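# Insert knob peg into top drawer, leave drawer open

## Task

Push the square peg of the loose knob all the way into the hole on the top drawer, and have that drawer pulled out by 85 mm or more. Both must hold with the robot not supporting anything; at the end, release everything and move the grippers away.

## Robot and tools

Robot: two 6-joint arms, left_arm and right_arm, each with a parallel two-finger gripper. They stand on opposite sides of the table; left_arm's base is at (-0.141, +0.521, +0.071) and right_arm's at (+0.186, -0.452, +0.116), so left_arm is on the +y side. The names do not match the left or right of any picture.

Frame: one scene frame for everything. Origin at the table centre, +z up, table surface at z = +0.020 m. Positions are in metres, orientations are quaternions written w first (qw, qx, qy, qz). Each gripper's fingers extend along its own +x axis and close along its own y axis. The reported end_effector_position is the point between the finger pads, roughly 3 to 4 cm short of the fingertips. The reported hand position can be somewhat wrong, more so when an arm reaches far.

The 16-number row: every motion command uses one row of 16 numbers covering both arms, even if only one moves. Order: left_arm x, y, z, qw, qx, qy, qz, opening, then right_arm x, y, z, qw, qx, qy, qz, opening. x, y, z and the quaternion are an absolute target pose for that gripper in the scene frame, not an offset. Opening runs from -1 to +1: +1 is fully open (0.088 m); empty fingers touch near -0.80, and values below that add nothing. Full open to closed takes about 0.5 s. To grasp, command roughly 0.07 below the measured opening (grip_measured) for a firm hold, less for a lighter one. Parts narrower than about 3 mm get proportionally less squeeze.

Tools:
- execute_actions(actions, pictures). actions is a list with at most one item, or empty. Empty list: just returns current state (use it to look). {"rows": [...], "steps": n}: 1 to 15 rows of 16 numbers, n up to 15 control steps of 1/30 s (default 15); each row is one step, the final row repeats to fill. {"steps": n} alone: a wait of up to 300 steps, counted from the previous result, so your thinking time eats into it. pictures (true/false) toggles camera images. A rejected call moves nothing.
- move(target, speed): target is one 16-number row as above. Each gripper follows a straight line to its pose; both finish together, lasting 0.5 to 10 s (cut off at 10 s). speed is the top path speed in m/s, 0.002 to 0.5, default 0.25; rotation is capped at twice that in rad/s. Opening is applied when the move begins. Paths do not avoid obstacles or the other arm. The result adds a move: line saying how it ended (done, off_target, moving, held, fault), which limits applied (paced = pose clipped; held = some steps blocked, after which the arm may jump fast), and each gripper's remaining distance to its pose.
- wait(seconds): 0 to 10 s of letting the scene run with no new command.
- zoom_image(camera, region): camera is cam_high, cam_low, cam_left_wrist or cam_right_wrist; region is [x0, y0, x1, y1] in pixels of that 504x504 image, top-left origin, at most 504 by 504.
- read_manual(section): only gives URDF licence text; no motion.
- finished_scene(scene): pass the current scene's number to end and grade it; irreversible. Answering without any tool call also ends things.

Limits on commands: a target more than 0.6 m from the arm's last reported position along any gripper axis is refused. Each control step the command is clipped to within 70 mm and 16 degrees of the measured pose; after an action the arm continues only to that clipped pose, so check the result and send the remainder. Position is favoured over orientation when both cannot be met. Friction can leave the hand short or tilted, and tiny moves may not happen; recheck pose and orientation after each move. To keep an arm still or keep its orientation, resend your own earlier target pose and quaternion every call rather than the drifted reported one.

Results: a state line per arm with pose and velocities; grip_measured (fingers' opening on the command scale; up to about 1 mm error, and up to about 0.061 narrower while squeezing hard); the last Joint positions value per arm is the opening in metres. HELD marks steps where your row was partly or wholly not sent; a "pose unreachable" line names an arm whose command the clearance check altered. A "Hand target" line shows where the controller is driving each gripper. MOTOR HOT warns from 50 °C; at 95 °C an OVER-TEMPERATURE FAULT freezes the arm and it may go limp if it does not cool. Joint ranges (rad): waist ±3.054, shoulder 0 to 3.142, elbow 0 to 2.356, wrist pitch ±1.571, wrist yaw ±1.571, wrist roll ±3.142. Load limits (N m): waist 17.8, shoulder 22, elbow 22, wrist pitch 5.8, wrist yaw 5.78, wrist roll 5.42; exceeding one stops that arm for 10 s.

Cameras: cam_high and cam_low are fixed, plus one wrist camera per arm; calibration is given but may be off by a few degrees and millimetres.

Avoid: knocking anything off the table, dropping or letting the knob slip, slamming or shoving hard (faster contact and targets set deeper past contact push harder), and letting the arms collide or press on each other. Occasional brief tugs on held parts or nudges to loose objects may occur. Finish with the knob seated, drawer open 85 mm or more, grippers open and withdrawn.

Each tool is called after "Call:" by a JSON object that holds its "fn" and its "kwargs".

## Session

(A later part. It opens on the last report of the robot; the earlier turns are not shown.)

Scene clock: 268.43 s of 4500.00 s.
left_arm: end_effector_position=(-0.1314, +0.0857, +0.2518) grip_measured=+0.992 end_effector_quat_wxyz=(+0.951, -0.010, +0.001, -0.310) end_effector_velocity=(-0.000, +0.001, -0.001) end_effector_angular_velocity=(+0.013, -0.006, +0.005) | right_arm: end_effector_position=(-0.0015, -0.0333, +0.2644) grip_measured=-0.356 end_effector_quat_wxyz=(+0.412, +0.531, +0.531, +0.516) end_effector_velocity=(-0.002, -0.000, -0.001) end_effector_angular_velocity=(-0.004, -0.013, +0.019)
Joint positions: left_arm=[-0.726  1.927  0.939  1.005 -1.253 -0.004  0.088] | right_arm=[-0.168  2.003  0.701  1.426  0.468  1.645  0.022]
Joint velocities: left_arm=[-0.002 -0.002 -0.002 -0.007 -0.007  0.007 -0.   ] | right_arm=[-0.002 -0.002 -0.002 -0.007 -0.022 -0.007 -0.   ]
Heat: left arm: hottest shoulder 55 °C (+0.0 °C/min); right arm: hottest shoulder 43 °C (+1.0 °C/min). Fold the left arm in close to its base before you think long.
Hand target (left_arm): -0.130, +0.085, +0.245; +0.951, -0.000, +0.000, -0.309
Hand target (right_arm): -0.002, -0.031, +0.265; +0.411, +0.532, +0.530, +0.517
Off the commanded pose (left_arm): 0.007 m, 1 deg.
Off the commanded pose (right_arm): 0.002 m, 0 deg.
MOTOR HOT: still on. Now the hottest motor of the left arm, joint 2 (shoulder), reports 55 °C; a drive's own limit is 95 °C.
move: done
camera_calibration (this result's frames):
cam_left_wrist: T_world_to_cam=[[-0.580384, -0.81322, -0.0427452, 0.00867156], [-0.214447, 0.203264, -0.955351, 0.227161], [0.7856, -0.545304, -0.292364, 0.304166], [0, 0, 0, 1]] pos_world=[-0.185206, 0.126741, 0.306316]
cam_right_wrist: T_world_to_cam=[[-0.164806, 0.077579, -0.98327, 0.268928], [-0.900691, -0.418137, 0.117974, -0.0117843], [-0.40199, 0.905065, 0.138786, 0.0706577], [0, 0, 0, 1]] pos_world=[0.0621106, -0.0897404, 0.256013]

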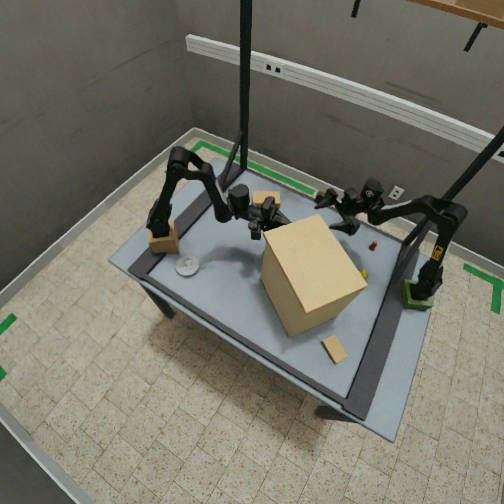

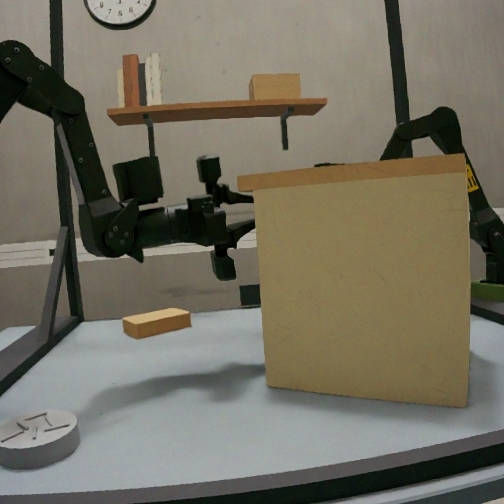

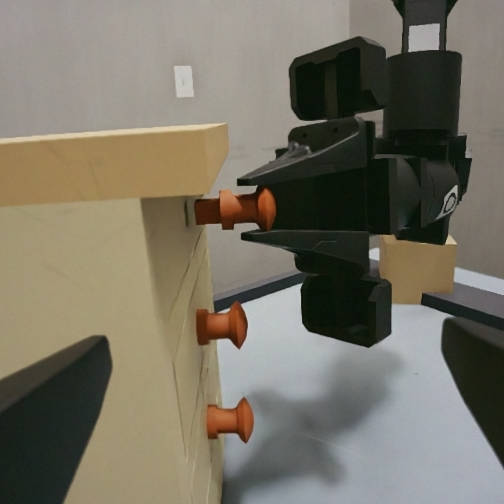

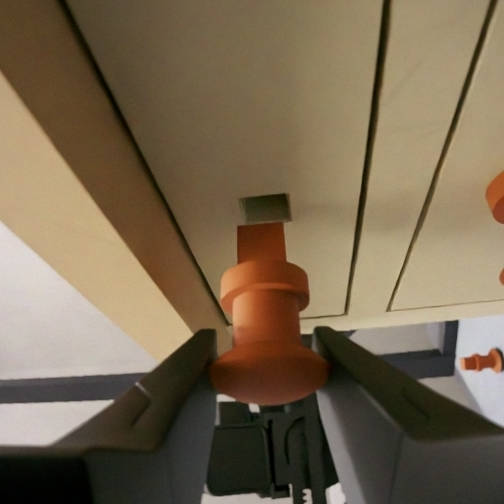

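Now ~1.5 mm high; advancing tends to sag. Push in.

Call:
{"fn": "move", "kwargs": {"target": [-0.13,0.085,0.245,0.951,0,0.0,-0.309,1.0,0.008,-0.018,0.2652,0.41,0.531,0.529,0.516,-0.48], "speed": 0.012}}

Call:
{"fn": "zoom_image", "kwargs": {"camera": "cam_left_wrist", "region": [140, 140, 340, 340]}}

Scene clock: 273.37 s of 4500.00 s.
left_arm: end_effector_position=(-0.1314, +0.0857, +0.2518) grip_measured=+0.992 end_effector_quat_wxyz=(+0.951, -0.010, +0.001, -0.310) end_effector_velocity=(+0.002, +0.001, -0.003) end_effector_angular_velocity=(-0.006, +0.009, +0.010) | right_arm: end_effector_position=(+0.0006, -0.0263, +0.2636) grip_measured=-0.356 end_effector_quat_wxyz=(+0.407, +0.522, +0.536, +0.523) end_effector_velocity=(-0.003, +0.001, -0.002) end_effector_angular_velocity=(-0.012, -0.018, +0.019)
Joint positions: left_arm=[-0.726  1.927  0.939  1.005 -1.253 -0.004  0.088] | right_arm=[-0.196  2.011  0.715  1.416  0.414  1.645  0.022]
Joint velocities: left_arm=[ 0.002  0.002 -0.002 -0.007 -0.007 -0.022 -0.   ] | right_arm=[-0.002 -0.002  0.002 -0.022 -0.022 -0.007 -0.   ]
Heat: left arm: hottest shoulder 54 °C (-1.0 °C/min); right arm: hottest shoulder 42 °C (-1.0 °C/min). Fold the left arm in close to its base before you think long.
Hand target (left_arm): -0.130, +0.085, +0.245; +0.951, +0.000, +0.000, -0.309
Hand target (right_arm): +0.008, -0.018, +0.265; +0.411, +0.532, +0.530, +0.517
Off the commanded pose (left_arm): 0.007 m, 1 deg.
Off the commanded pose (right_arm): 0.011 m, 2 deg.
MOTOR HOT: still on. Now the hottest motor of the left arm, joint 2 (shoulder), reports 54 °C; a drive's own limit is 95 °C.
After step 90, 0.20 s passed at rest.
move: off_target (right_arm)
camera_calibration (this result's frames):
cam_left_wrist: T_world_to_cam=[[-0.580384, -0.81322, -0.0427452, 0.00867156], [-0.214447, 0.203264, -0.955351, 0.227161], [0.7856, -0.545304, -0.292364, 0.304166], [0, 0, 0, 1]] pos_world=[-0.185206, 0.126741, 0.306316]
cam_right_wrist: T_world_to_cam=[[-0.158509, 0.0730582, -0.984651, 0.268241], [-0.890692, -0.440931, 0.110668, -0.00560664], [-0.426078, 0.894562, 0.134964, 0.0660229], [0, 0, 0, 1]] pos_world=[0.0656558, -0.0811309, 0.255833]

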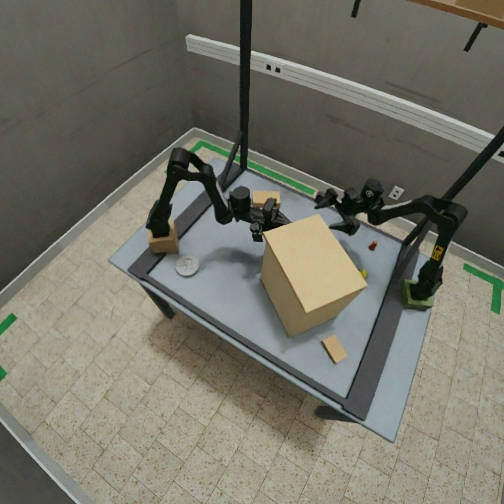

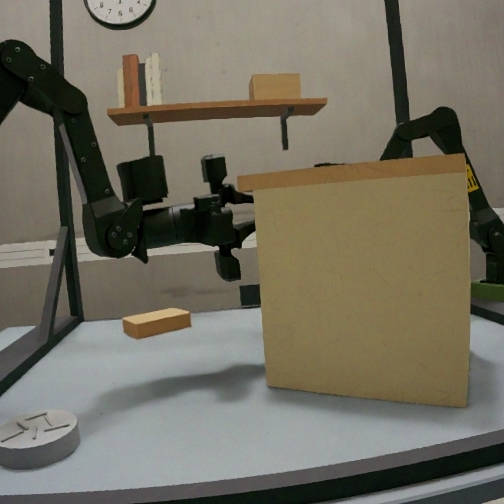

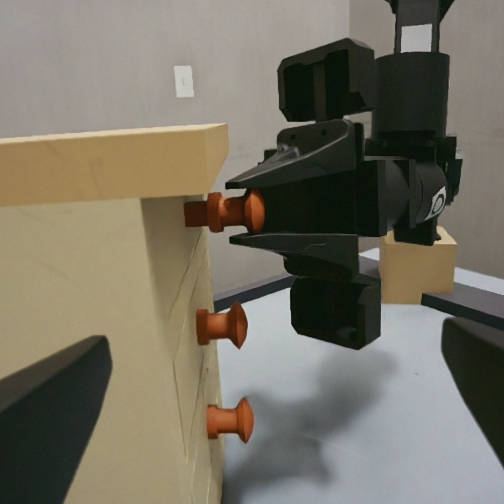

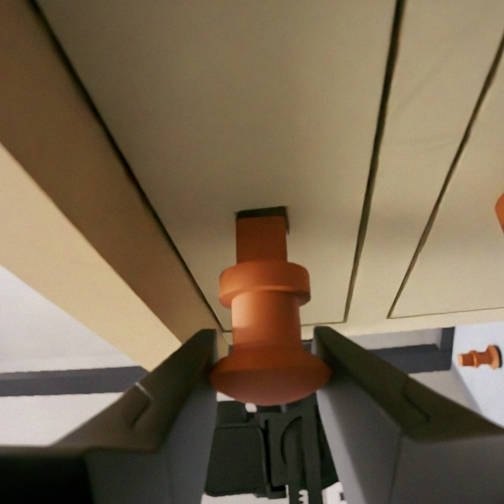

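Region (140, 140, 340, 340) of cam_left_wrist's 504x504 image, scaled by 2.520, with more detail than that image has.

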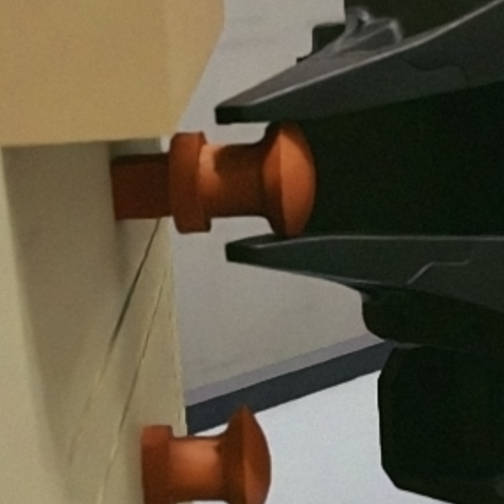

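Height good, drifted +n as before. Bias toward −n.

Call:
{"fn": "move", "kwargs": {"target": [-0.13,0.085,0.245,0.951,0,0.0,-0.309,1.0,0.020,-0.022,0.2652,0.41,0.531,0.529,0.516,-0.48], "speed": 0.012}}

Call:
{"fn": "zoom_image", "kwargs": {"camera": "cam_left_wrist", "region": [140, 140, 340, 340]}}

Scene clock: 277.87 s of 4500.00 s.
left_arm: end_effector_position=(-0.1314, +0.0857, +0.2518) grip_measured=+0.992 end_effector_quat_wxyz=(+0.951, -0.010, +0.001, -0.310) end_effector_velocity=(+0.003, +0.003, +0.001) end_effector_angular_velocity=(-0.013, +0.007, +0.024) | right_arm: end_effector_position=(+0.0028, -0.0271, +0.2630) grip_measured=-0.356 end_effector_quat_wxyz=(+0.400, +0.516, +0.542, +0.528) end_effector_velocity=(-0.002, -0.001, -0.000) end_effector_angular_velocity=(+0.002, +0.006, +0.020)
Joint positions: left_arm=[-0.726  1.927  0.939  1.005 -1.253 -0.004  0.088] | right_arm=[-0.211  2.008  0.701  1.428  0.376  1.649  0.022]
Joint velocities: left_arm=[ 0.002 -0.002 -0.002  0.007 -0.022 -0.007 -0.   ] | right_arm=[-0.002  0.002 -0.002  0.007 -0.022  0.007 -0.   ]
Heat: left arm: hottest shoulder 54 °C (-2.0 °C/min); right arm: hottest shoulder 42 °C (-1.0 °C/min). Fold the left arm in close to its base before you think long.
Hand target (left_arm): -0.130, +0.085, +0.245; +0.951, +0.000, +0.000, -0.309
Hand target (right_arm): +0.020, -0.022, +0.265; +0.410, +0.532, +0.530, +0.517
Off the commanded pose (left_arm): 0.007 m, 1 deg.
Off the commanded pose (right_arm): 0.018 m, 3 deg.
MOTOR HOT: still on. Now the hottest motor of the left arm, joint 2 (shoulder), reports 54 °C; a drive's own limit is 95 °C.
move: off_target (right_arm)
camera_calibration (this result's frames):
cam_left_wrist: T_world_to_cam=[[-0.580384, -0.81322, -0.0427452, 0.00867156], [-0.214447, 0.203264, -0.955351, 0.227161], [0.7856, -0.545304, -0.292364, 0.304166], [0, 0, 0, 1]] pos_world=[-0.185206, 0.126741, 0.306316]
cam_right_wrist: T_world_to_cam=[[-0.160582, 0.071329, -0.984442, 0.267893], [-0.879887, -0.462269, 0.110033, -0.00435786], [-0.447228, 0.883867, 0.136993, 0.0670166], [0, 0, 0, 1]] pos_world=[0.069156, -0.0803568, 0.255024]

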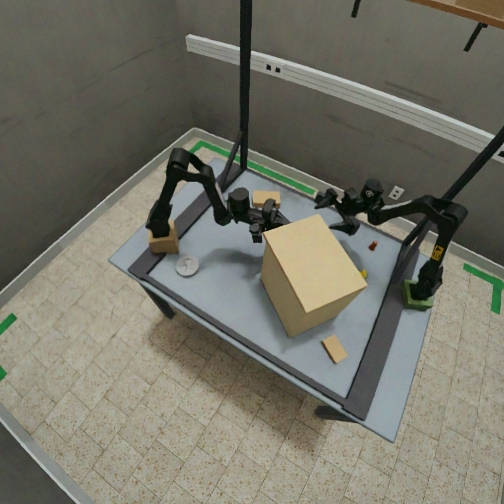

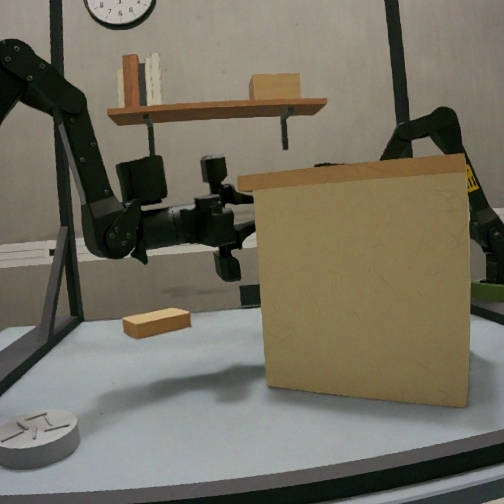

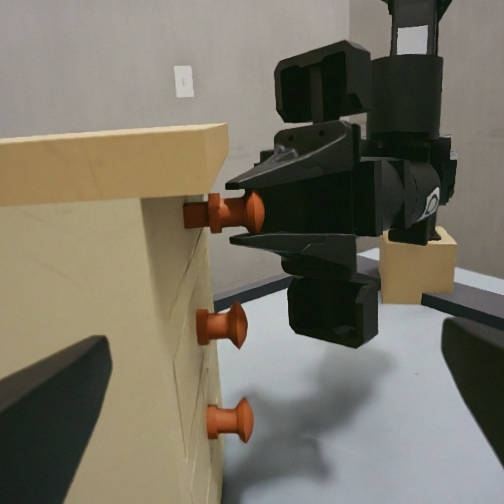

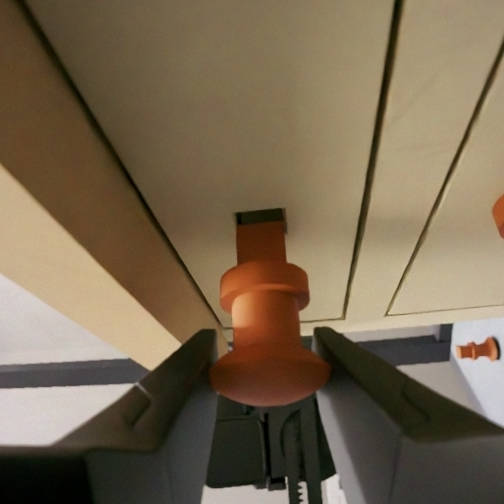

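Region (140, 140, 340, 340) of cam_left_wrist's 504x504 image, scaled by 2.520, with more detail than that image has.

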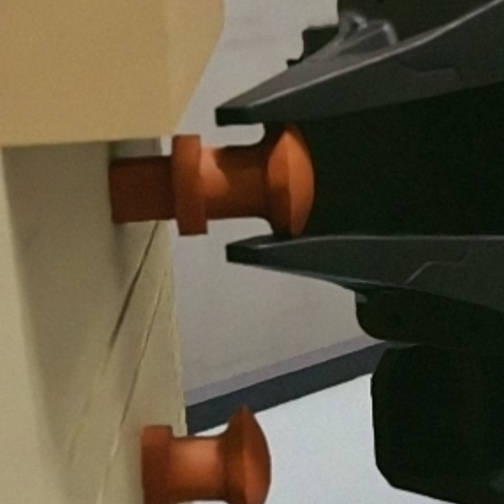

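Call:
{"fn": "move", "kwargs": {"target": [-0.13,0.085,0.245,0.951,0,0.0,-0.309,1.0,0.003,-0.036,0.2652,0.41,0.531,0.529,0.516,-0.48], "speed": 0.015}}

Call:
{"fn": "zoom_image", "kwargs": {"camera": "cam_left_wrist", "region": [140, 140, 340, 340]}}

Scene clock: 282.77 s of 4500.00 s.
left_arm: end_effector_position=(-0.1314, +0.0857, +0.2518) grip_measured=+0.992 end_effector_quat_wxyz=(+0.951, -0.010, +0.001, -0.310) end_effector_velocity=(+0.002, +0.001, -0.002) end_effector_angular_velocity=(+0.015, -0.002, +0.010) | right_arm: end_effector_position=(+0.0025, -0.0335, +0.2617) grip_measured=-0.356 end_effector_quat_wxyz=(+0.413, +0.530, +0.532, +0.516) end_effector_velocity=(+0.000, -0.000, -0.001) end_effector_angular_velocity=(-0.004, -0.026, +0.002)
Joint positions: left_arm=[-0.726  1.927  0.939  1.005 -1.253 -0.004  0.088] | right_arm=[-0.179  2.005  0.69   1.436  0.457  1.646  0.022]
Joint velocities: left_arm=[ 0.002 -0.002 -0.002 -0.022 -0.007 -0.007 -0.   ] | right_arm=[-0.002 -0.002 -0.002 -0.007 -0.007 -0.022 -0.   ]
Heat: left arm: hottest shoulder 54 °C (-2.0 °C/min); right arm: hottest shoulder 42 °C (-1.0 °C/min). Fold the left arm in close to its base before you think long.
Hand target (left_arm): -0.130, +0.085, +0.245; +0.951, +0.000, +0.000, -0.309
Hand target (right_arm): +0.003, -0.036, +0.265; +0.411, +0.532, +0.530, +0.517
Off the commanded pose (left_arm): 0.007 m, 1 deg.
Off the commanded pose (right_arm): 0.004 m, 0 deg.
MOTOR HOT: still on. Now the hottest motor of the left arm, joint 2 (shoulder), reports 54 °C; a drive's own limit is 95 °C.
move: done
camera_calibration (this result's frames):
cam_left_wrist: T_world_to_cam=[[-0.580384, -0.81322, -0.0427452, 0.00867156], [-0.214447, 0.203264, -0.955351, 0.227161], [0.7856, -0.545304, -0.292364, 0.304166], [0, 0, 0, 1]] pos_world=[-0.185206, 0.126741, 0.306316]
cam_right_wrist: T_world_to_cam=[[-0.161869, 0.0746663, -0.983983, 0.267066], [-0.900746, -0.418452, 0.116423, -0.00752689], [-0.403057, 0.905165, 0.13499, 0.0738483], [0, 0, 0, 1]] pos_world=[0.066215, -0.0899353, 0.253696]

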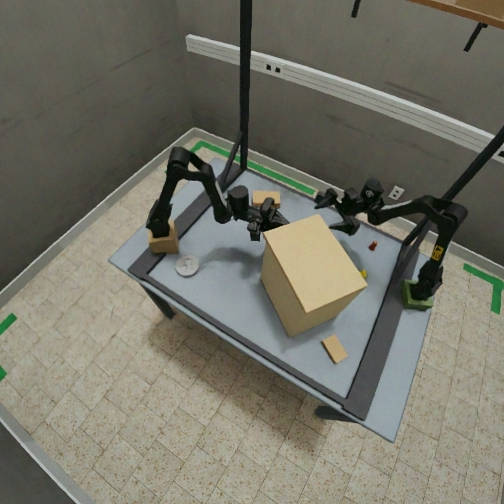

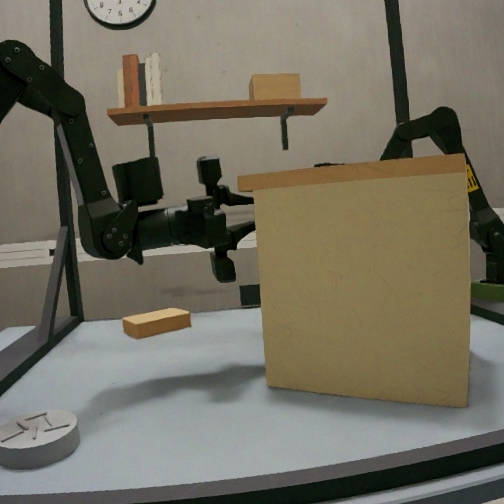

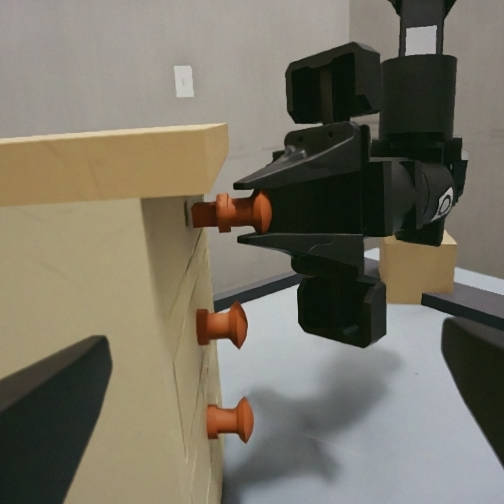

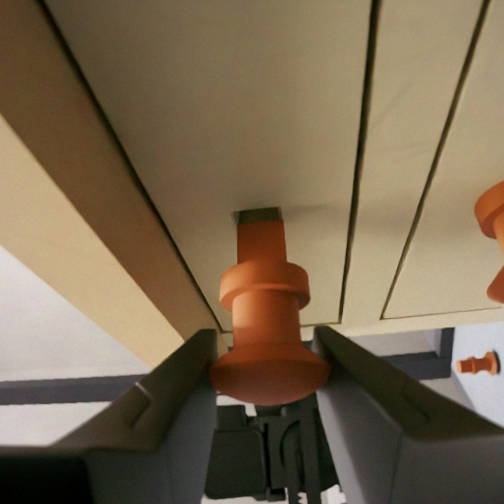

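Region (140, 140, 340, 340) of cam_left_wrist's 504x504 image, scaled by 2.520, with more detail than that image has.

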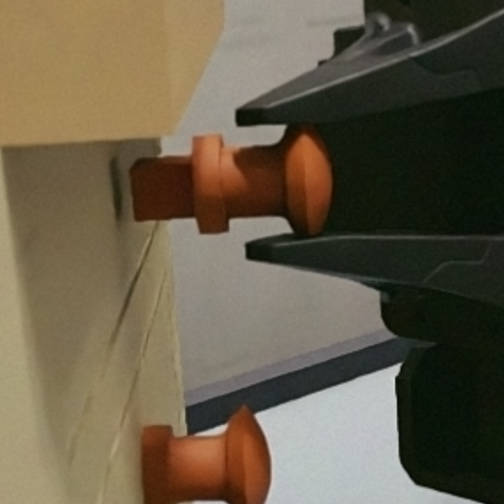

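Call:
{"fn": "move", "kwargs": {"target": [-0.13,0.085,0.245,0.951,0,0.0,-0.309,1.0,0.016,-0.024,0.268,0.41,0.531,0.529,0.516,-0.48], "speed": 0.012}}

Call:
{"fn": "zoom_image", "kwargs": {"camera": "cam_left_wrist", "region": [140, 140, 340, 340]}}

Scene clock: 287.60 s of 4500.00 s.
left_arm: end_effector_position=(-0.1314, +0.0857, +0.2518) grip_measured=+0.992 end_effector_quat_wxyz=(+0.951, -0.010, +0.001, -0.310) end_effector_velocity=(-0.000, +0.001, -0.002) end_effector_angular_velocity=(+0.015, -0.002, +0.005) | right_arm: end_effector_position=(+0.0058, -0.0293, +0.2617) grip_measured=-0.356 end_effector_quat_wxyz=(+0.409, +0.519, +0.539, +0.523) end_effector_velocity=(-0.002, -0.001, +0.001) end_effector_angular_velocity=(+0.002, -0.025, +0.017)
Joint positions: left_arm=[-0.726  1.927  0.939  1.005 -1.253 -0.004  0.088] | right_arm=[-0.207  1.999  0.69   1.42   0.399  1.647  0.022]
Joint velocities: left_arm=[-0.002 -0.002 -0.002 -0.022 -0.007 -0.007 -0.   ] | right_arm=[-0.002 -0.007 -0.002 -0.007 -0.022 -0.022 -0.   ]
Heat: left arm: hottest shoulder 54 °C (-2.0 °C/min); right arm: hottest shoulder 42 °C (-2.0 °C/min). Fold the left arm in close to its base before you think long.
Hand target (left_arm): -0.130, +0.085, +0.245; +0.951, +0.000, +0.000, -0.309
Hand target (right_arm): +0.016, -0.024, +0.268; +0.411, +0.532, +0.530, +0.517
Off the commanded pose (left_arm): 0.007 m, 1 deg.
Off the commanded pose (right_arm): 0.013 m, 2 deg.
MOTOR HOT: still on. Now the hottest motor of the left arm, joint 2 (shoulder), reports 54 °C; a drive's own limit is 95 °C.
After step 90, 0.13 s passed at rest.
move: off_target (right_arm)
camera_calibration (this result's frames):
cam_left_wrist: T_world_to_cam=[[-0.580384, -0.81322, -0.0427452, 0.00867156], [-0.214447, 0.203264, -0.955351, 0.227161], [0.7856, -0.545304, -0.292364, 0.304166], [0, 0, 0, 1]] pos_world=[-0.185206, 0.126741, 0.306316]
cam_right_wrist: T_world_to_cam=[[-0.155325, 0.0651629, -0.985712, 0.267387], [-0.889147, -0.444017, 0.110756, -0.00218583], [-0.430455, 0.893646, 0.126906, 0.0732979], [0, 0, 0, 1]] pos_world=[0.0711398, -0.0838966, 0.254507]

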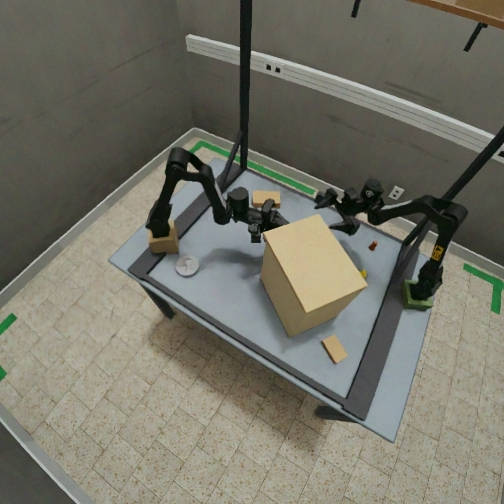

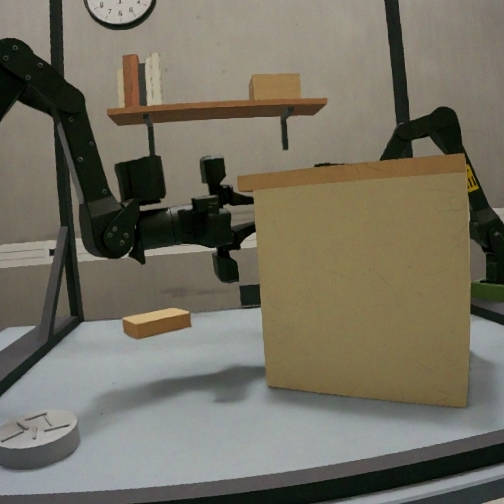

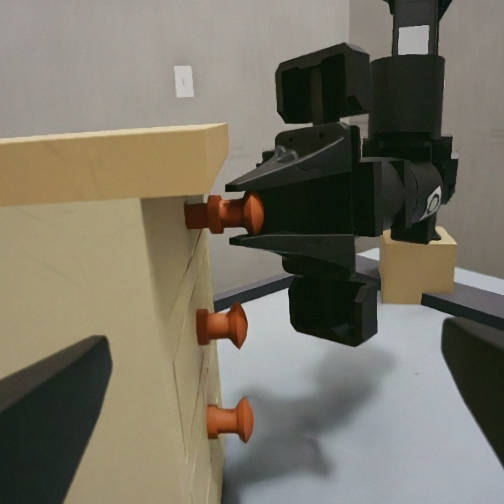

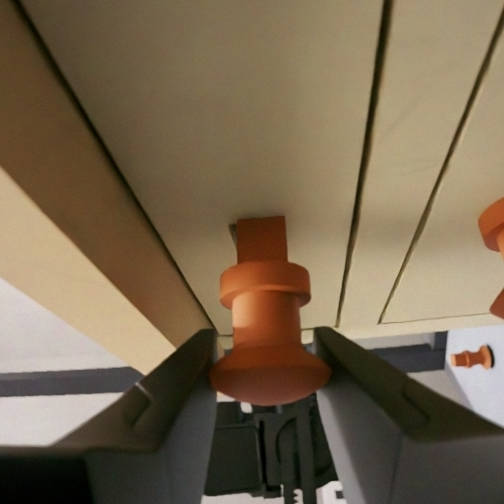

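Region (140, 140, 340, 340) of cam_left_wrist's 504x504 image, scaled by 2.520, with more detail than that image has.

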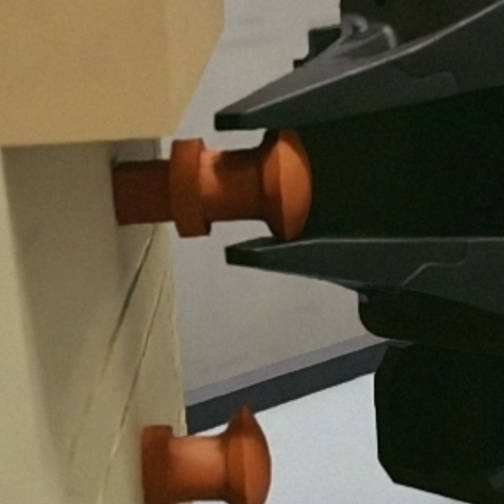

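Lateral good; ~2 mm low. Raise with pitch bias while pressing lightly.

Call:
{"fn": "move", "kwargs": {"target": [-0.13,0.085,0.245,0.951,0,0.0,-0.309,1.0,0.013,-0.026,0.275,0.40,0.54,0.529,0.515,-0.48], "speed": 0.01}}

Call:
{"fn": "zoom_image", "kwargs": {"camera": "cam_left_wrist", "region": [140, 140, 340, 340]}}

Scene clock: 296.03 s of 4500.00 s.
left_arm: end_effector_position=(-0.1314, +0.0857, +0.2518) grip_measured=+0.992 end_effector_quat_wxyz=(+0.951, -0.010, +0.001, -0.310) end_effector_velocity=(-0.000, +0.001, -0.003) end_effector_angular_velocity=(-0.006, +0.009, +0.005) | right_arm: end_effector_position=(+0.0060, -0.0297, +0.2631) grip_measured=-0.356 end_effector_quat_wxyz=(+0.406, +0.523, +0.540, +0.519) end_effector_velocity=(+0.001, -0.001, -0.003) end_effector_angular_velocity=(-0.009, -0.014, +0.004)
Joint positions: left_arm=[-0.726  1.927  0.939  1.005 -1.253 -0.004  0.088] | right_arm=[-0.205  1.996  0.69   1.42   0.406  1.658  0.022]
Joint velocities: left_arm=[-0.002  0.002 -0.002 -0.007 -0.007 -0.022 -0.   ] | right_arm=[-0.002 -0.002 -0.007 -0.007 -0.007 -0.007 -0.   ]
Heat: left arm: hottest shoulder 53 °C (-6.1 °C/min); right arm: hottest shoulder 42 °C (-4.1 °C/min). Fold the left arm in close to its base before you think long.
Hand target (left_arm): -0.130, +0.085, +0.245; +0.951, +0.000, +0.000, -0.309
Hand target (right_arm): +0.013, -0.026, +0.275; +0.401, +0.541, +0.530, +0.516
Off the commanded pose (left_arm): 0.007 m, 1 deg.
Off the commanded pose (right_arm): 0.014 m, 2 deg.
MOTOR HOT: still on. Now the hottest motor of the left arm, joint 2 (shoulder), reports 53 °C; a drive's own limit is 95 °C.
After step 90, 2.60 s passed at rest.
move: off_target (right_arm)
camera_calibration (this result's frames):
cam_left_wrist: T_world_to_cam=[[-0.580384, -0.81322, -0.0427452, 0.00867156], [-0.214447, 0.203264, -0.955351, 0.227161], [0.7856, -0.545304, -0.292364, 0.304166], [0, 0, 0, 1]] pos_world=[-0.185206, 0.126741, 0.306316]
cam_right_wrist: T_world_to_cam=[[-0.167479, 0.0670332, -0.983594, 0.26844], [-0.889388, -0.440738, 0.121401, -0.00505921], [-0.42537, 0.895129, 0.133433, 0.0718443], [0, 0, 0, 1]] pos_world=[0.0710188, -0.0845341, 0.255064]

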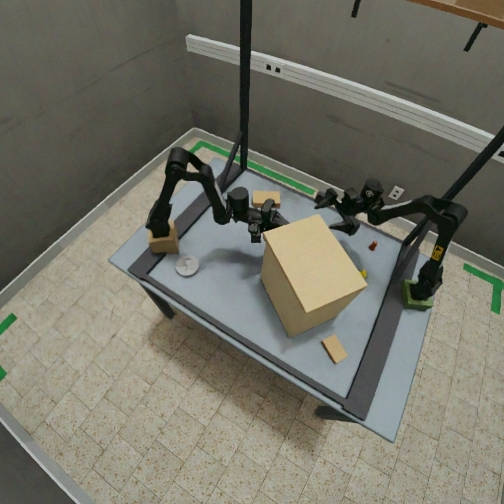

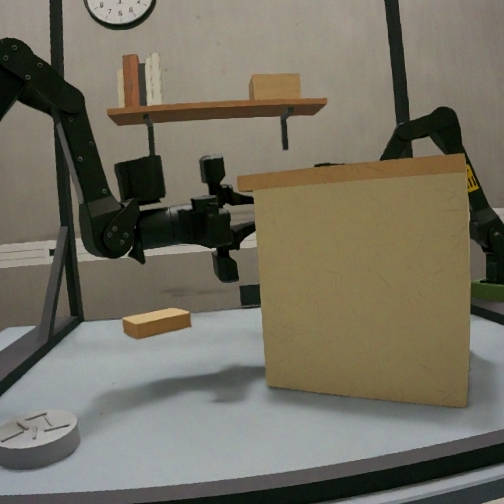

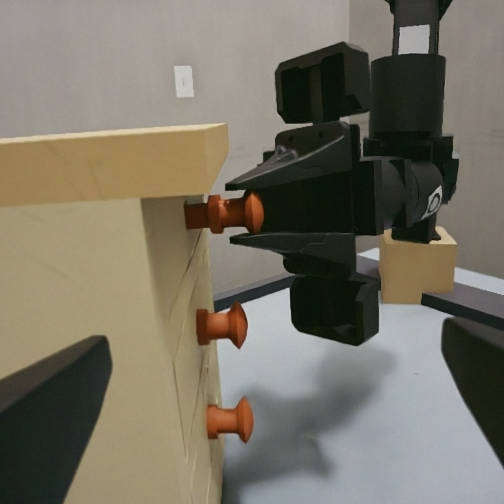

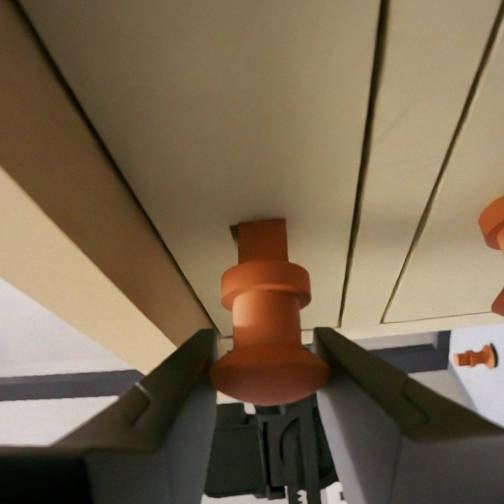

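Region (140, 140, 340, 340) of cam_left_wrist's 504x504 image, scaled by 2.520, with more detail than that image has.

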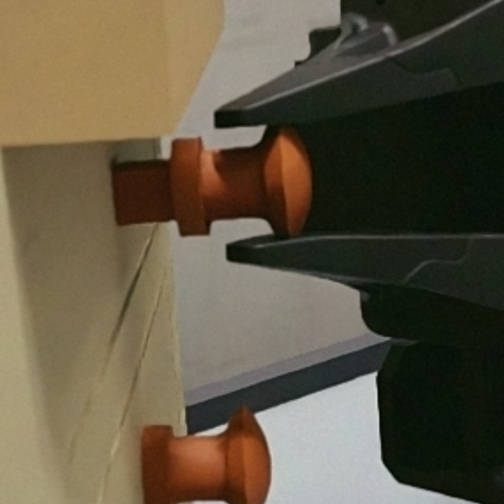

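Call:
{"fn": "move", "kwargs": {"target": [-0.13,0.085,0.245,0.951,0,0.0,-0.309,1.0,0.003,-0.036,0.270,0.405,0.535,0.529,0.516,-0.48], "speed": 0.015}}

Call:
{"fn": "zoom_image", "kwargs": {"camera": "cam_left_wrist", "region": [140, 140, 340, 340]}}

Scene clock: 300.50 s of 4500.00 s.
left_arm: end_effector_position=(-0.1314, +0.0857, +0.2518) grip_measured=+0.992 end_effector_quat_wxyz=(+0.951, -0.010, +0.001, -0.310) end_effector_velocity=(-0.000, +0.001, -0.001) end_effector_angular_velocity=(+0.001, +0.002, +0.005) | right_arm: end_effector_position=(+0.0026, -0.0339, +0.2660) grip_measured=-0.356 end_effector_quat_wxyz=(+0.408, +0.533, +0.532, +0.516) end_effector_velocity=(-0.002, -0.001, +0.004) end_effector_angular_velocity=(+0.013, -0.016, +0.007)
Joint positions: left_arm=[-0.726  1.927  0.939  1.005 -1.253 -0.004  0.088] | right_arm=[-0.179  1.995  0.69   1.434  0.456  1.65   0.022]
Joint velocities: left_arm=[-0.002 -0.002 -0.002 -0.007 -0.007 -0.007 -0.   ] | right_arm=[ 0.002 -0.007 -0.002  0.007 -0.007 -0.022 -0.   ]
Heat: left arm: hottest shoulder 53 °C (-5.0 °C/min); right arm: hottest shoulder 43 °C (-3.0 °C/min). Fold the left arm in close to its base before you think long.
Hand target (left_arm): -0.130, +0.085, +0.245; +0.951, +0.000, +0.000, -0.309
Hand target (right_arm): +0.003, -0.036, +0.270; +0.406, +0.536, +0.530, +0.517
Off the commanded pose (left_arm): 0.007 m, 1 deg.
Off the commanded pose (right_arm): 0.005 m, 1 deg.
MOTOR HOT: still on. Now the hottest motor of the left arm, joint 2 (shoulder), reports 53 °C; a drive's own limit is 95 °C.
After step 90, 0.17 s passed at rest.
move: done
camera_calibration (this result's frames):
cam_left_wrist: T_world_to_cam=[[-0.580384, -0.81322, -0.0427452, 0.00867156], [-0.214447, 0.203264, -0.955351, 0.227161], [0.7856, -0.545304, -0.292364, 0.304166], [0, 0, 0, 1]] pos_world=[-0.185206, 0.126741, 0.306316]
cam_right_wrist: T_world_to_cam=[[-0.170902, 0.0813849, -0.981921, 0.270985], [-0.899133, -0.420432, 0.121646, -0.00953715], [-0.402931, 0.903667, 0.145028, 0.0709336], [0, 0, 0, 1]] pos_world=[0.0663181, -0.0901642, 0.256959]

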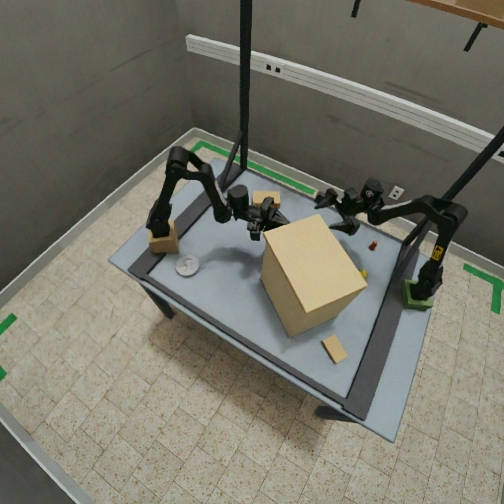

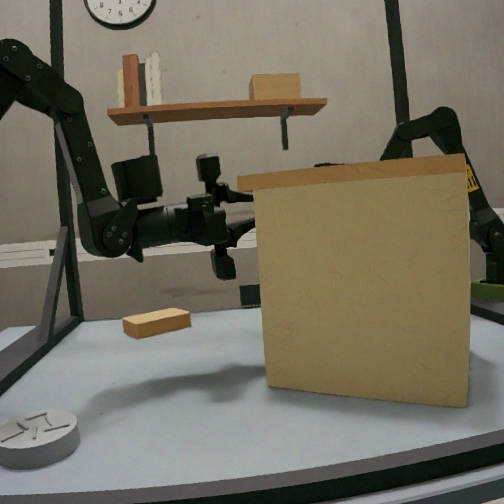

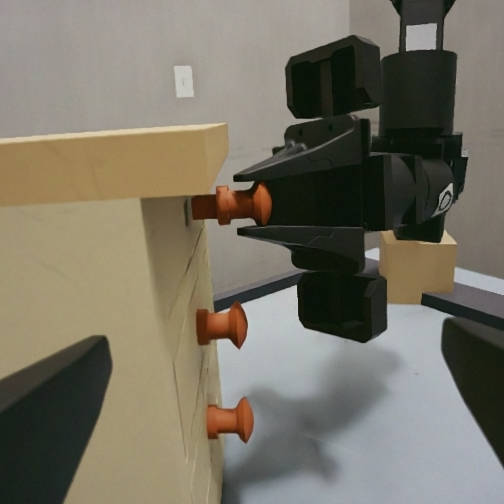

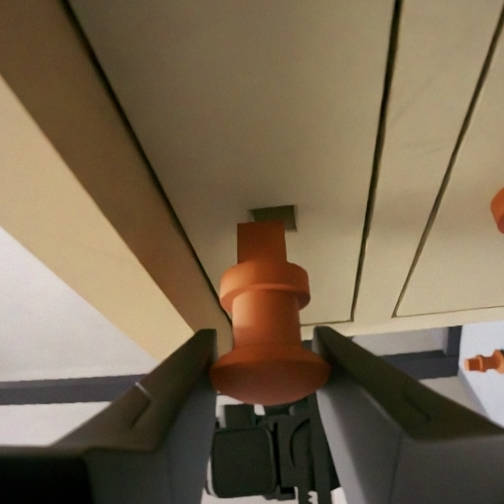

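Region (140, 140, 340, 340) of cam_left_wrist's 504x504 image, scaled by 2.520, with more detail than that image has.

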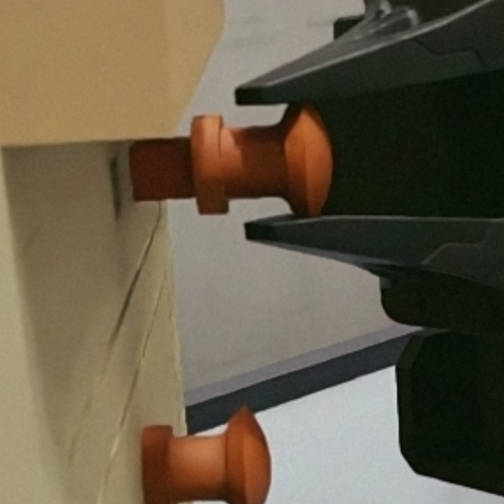

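Call:
{"fn": "move", "kwargs": {"target": [-0.13,0.085,0.245,0.951,0,0.0,-0.309,1.0,0.003,-0.036,0.2655,0.41,0.531,0.529,0.516,-0.48], "speed": 0.01}}

Call:
{"fn": "zoom_image", "kwargs": {"camera": "cam_left_wrist", "region": [140, 140, 340, 340]}}

Scene clock: 305.60 s of 4500.00 s.
left_arm: end_effector_position=(-0.1314, +0.0857, +0.2518) grip_measured=+0.992 end_effector_quat_wxyz=(+0.951, -0.010, +0.001, -0.310) end_effector_velocity=(+0.001, +0.003, -0.001) end_effector_angular_velocity=(+0.013, -0.006, +0.020) | right_arm: end_effector_position=(+0.0028, -0.0340, +0.2659) grip_measured=-0.356 end_effector_quat_wxyz=(+0.410, +0.533, +0.531, +0.516) end_effector_velocity=(+0.000, -0.000, +0.001) end_effector_angular_velocity=(+0.001, -0.024, +0.002)
Joint positions: left_arm=[-0.726  1.927  0.939  1.005 -1.253 -0.004  0.088] | right_arm=[-0.179  1.995  0.69   1.434  0.457  1.646  0.022]
Joint velocities: left_arm=[-0.002 -0.002 -0.002 -0.007 -0.022  0.007  0.   ] | right_arm=[-0.002 -0.007 -0.002 -0.007 -0.007 -0.022 -0.   ]
Heat: left arm: hottest shoulder 53 °C (-4.0 °C/min); right arm: hottest shoulder 43 °C (-2.0 °C/min). Fold the left arm in close to its base before you think long.
Hand target (left_arm): -0.130, +0.085, +0.245; +0.951, +0.000, +0.000, -0.309
Hand target (right_arm): +0.003, -0.036, +0.265; +0.411, +0.532, +0.530, +0.517
Off the commanded pose (left_arm): 0.007 m, 1 deg.
Off the commanded pose (right_arm): 0.002 m, 0 deg.
MOTOR HOT: still on. Now the hottest motor of the left arm, joint 2 (shoulder), reports 53 °C; a drive's own limit is 95 °C.
After step 90, 0.87 s passed at rest.
move: done
camera_calibration (this result's frames):
cam_left_wrist: T_world_to_cam=[[-0.580384, -0.81322, -0.0427452, 0.00867156], [-0.214447, 0.203264, -0.955351, 0.227161], [0.7856, -0.545304, -0.292364, 0.304166], [0, 0, 0, 1]] pos_world=[-0.185206, 0.126741, 0.306316]
cam_right_wrist: T_world_to_cam=[[-0.166484, 0.0819992, -0.982629, 0.271153], [-0.900351, -0.418979, 0.117581, -0.00834424], [-0.402059, 0.904286, 0.143581, 0.0714971], [0, 0, 0, 1]] pos_world=[0.066376, -0.0903841, 0.257158]

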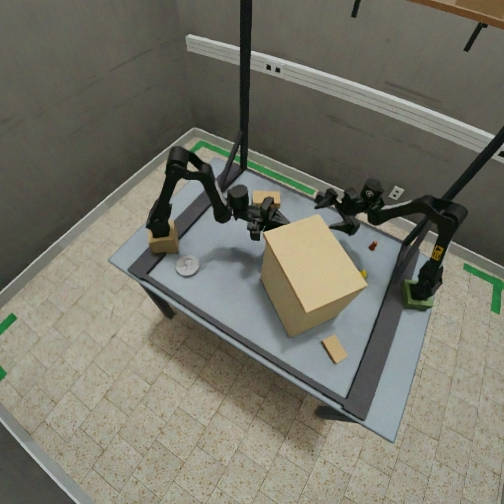

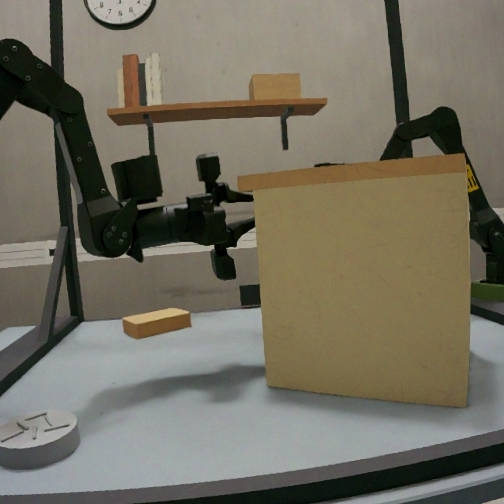

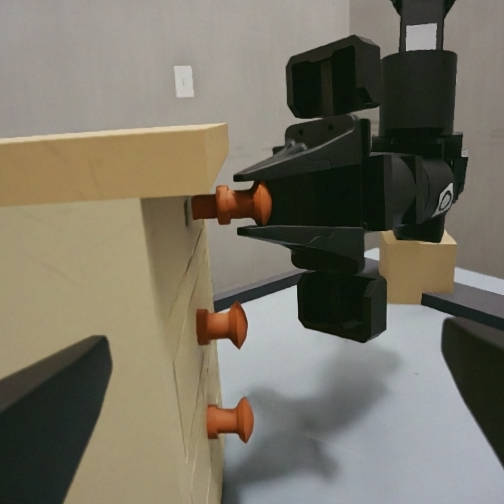

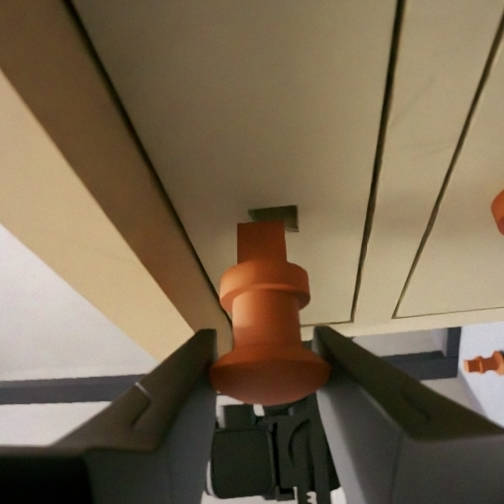

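Region (140, 140, 340, 340) of cam_left_wrist's 504x504 image, scaled by 2.520, with more detail than that image has.

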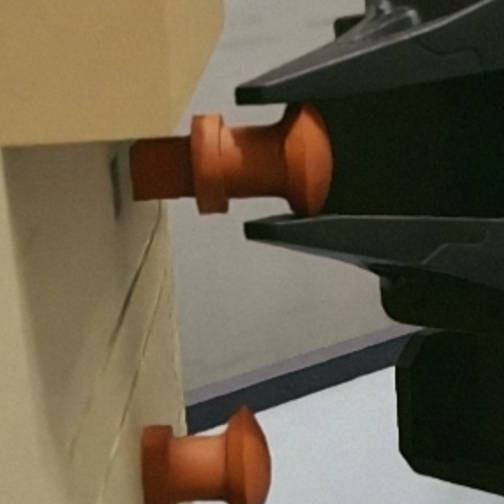

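Push in while sliding downward from above (down is easier).

Call:
{"fn": "move", "kwargs": {"target": [-0.13,0.085,0.245,0.951,0,0.0,-0.309,1.0,0.016,-0.024,0.262,0.41,0.531,0.529,0.516,-0.48], "speed": 0.01}}

Call:
{"fn": "zoom_image", "kwargs": {"camera": "cam_left_wrist", "region": [140, 140, 340, 340]}}

Scene clock: 310.27 s of 4500.00 s.
left_arm: end_effector_position=(-0.1314, +0.0857, +0.2518) grip_measured=+0.992 end_effector_quat_wxyz=(+0.951, -0.010, +0.001, -0.310) end_effector_velocity=(-0.000, +0.001, -0.001) end_effector_angular_velocity=(+0.001, +0.002, +0.005) | right_arm: end_effector_position=(+0.0061, -0.0298, +0.2652) grip_measured=-0.356 end_effector_quat_wxyz=(+0.402, +0.525, +0.536, +0.525) end_effector_velocity=(+0.000, +0.000, -0.002) end_effector_angular_velocity=(-0.013, -0.017, +0.004)
Joint positions: left_arm=[-0.726  1.927  0.939  1.005 -1.253 -0.004  0.088] | right_arm=[-0.207  2.002  0.69   1.444  0.399  1.646  0.022]
Joint velocities: left_arm=[-0.002 -0.002 -0.002 -0.007 -0.007 -0.007  0.   ] | right_arm=[-0.002 -0.007 -0.002 -0.022 -0.007 -0.007 -0.   ]
Heat: left arm: hottest shoulder 53 °C (-3.0 °C/min); right arm: hottest shoulder 42 °C (-3.0 °C/min). Fold the left arm in close to its base before you think long.
Hand target (left_arm): -0.130, +0.085, +0.245; +0.951, +0.000, +0.000, -0.309
Hand target (right_arm): +0.016, -0.024, +0.262; +0.411, +0.532, +0.530, +0.517
Off the commanded pose (left_arm): 0.007 m, 1 deg.
Off the commanded pose (right_arm): 0.012 m, 2 deg.
MOTOR HOT: still on. Now the hottest motor of the left arm, joint 2 (shoulder), reports 53 °C; a drive's own limit is 95 °C.
move: off_target (right_arm)
camera_calibration (this result's frames):
cam_left_wrist: T_world_to_cam=[[-0.580384, -0.81322, -0.0427452, 0.00867156], [-0.214447, 0.203264, -0.955351, 0.227161], [0.7856, -0.545304, -0.292364, 0.304166], [0, 0, 0, 1]] pos_world=[-0.185206, 0.126741, 0.306316]
cam_right_wrist: T_world_to_cam=[[-0.164643, 0.08319, -0.982839, 0.270795], [-0.888318, -0.445589, 0.111093, -0.00262972], [-0.428701, 0.891364, 0.147262, 0.0679322], [0, 0, 0, 1]] pos_world=[0.0713709, -0.0842515, 0.256436]

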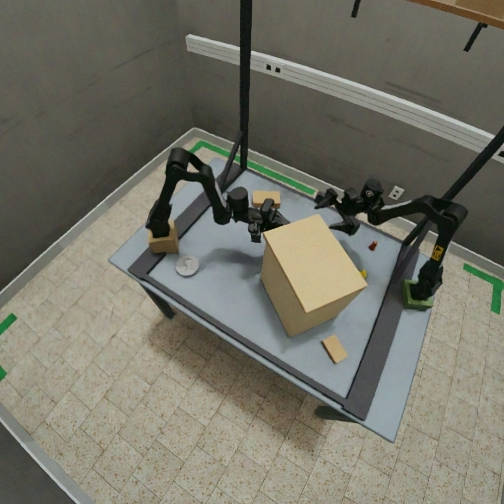

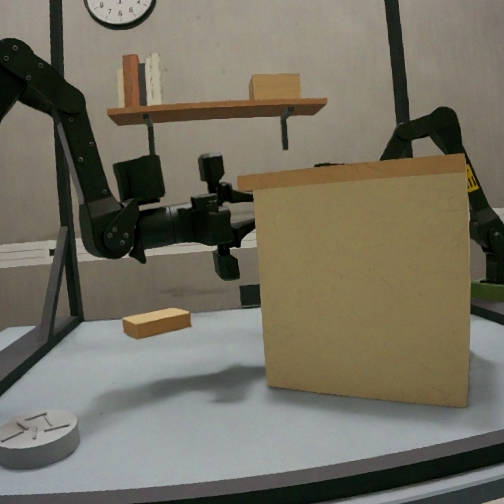

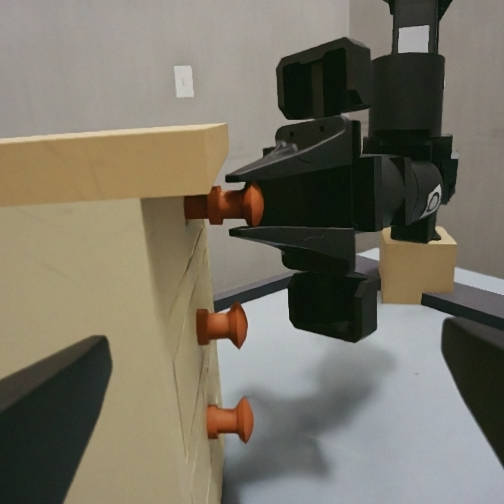

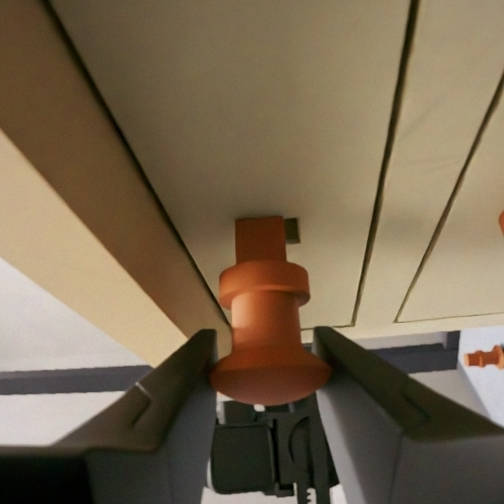

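Region (140, 140, 340, 340) of cam_left_wrist's 504x504 image, scaled by 2.520, with more detail than that image has.

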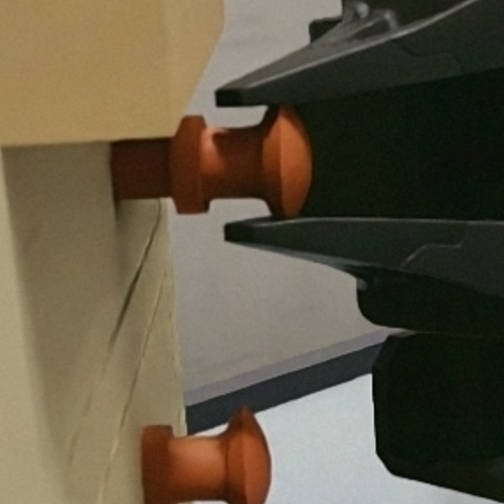

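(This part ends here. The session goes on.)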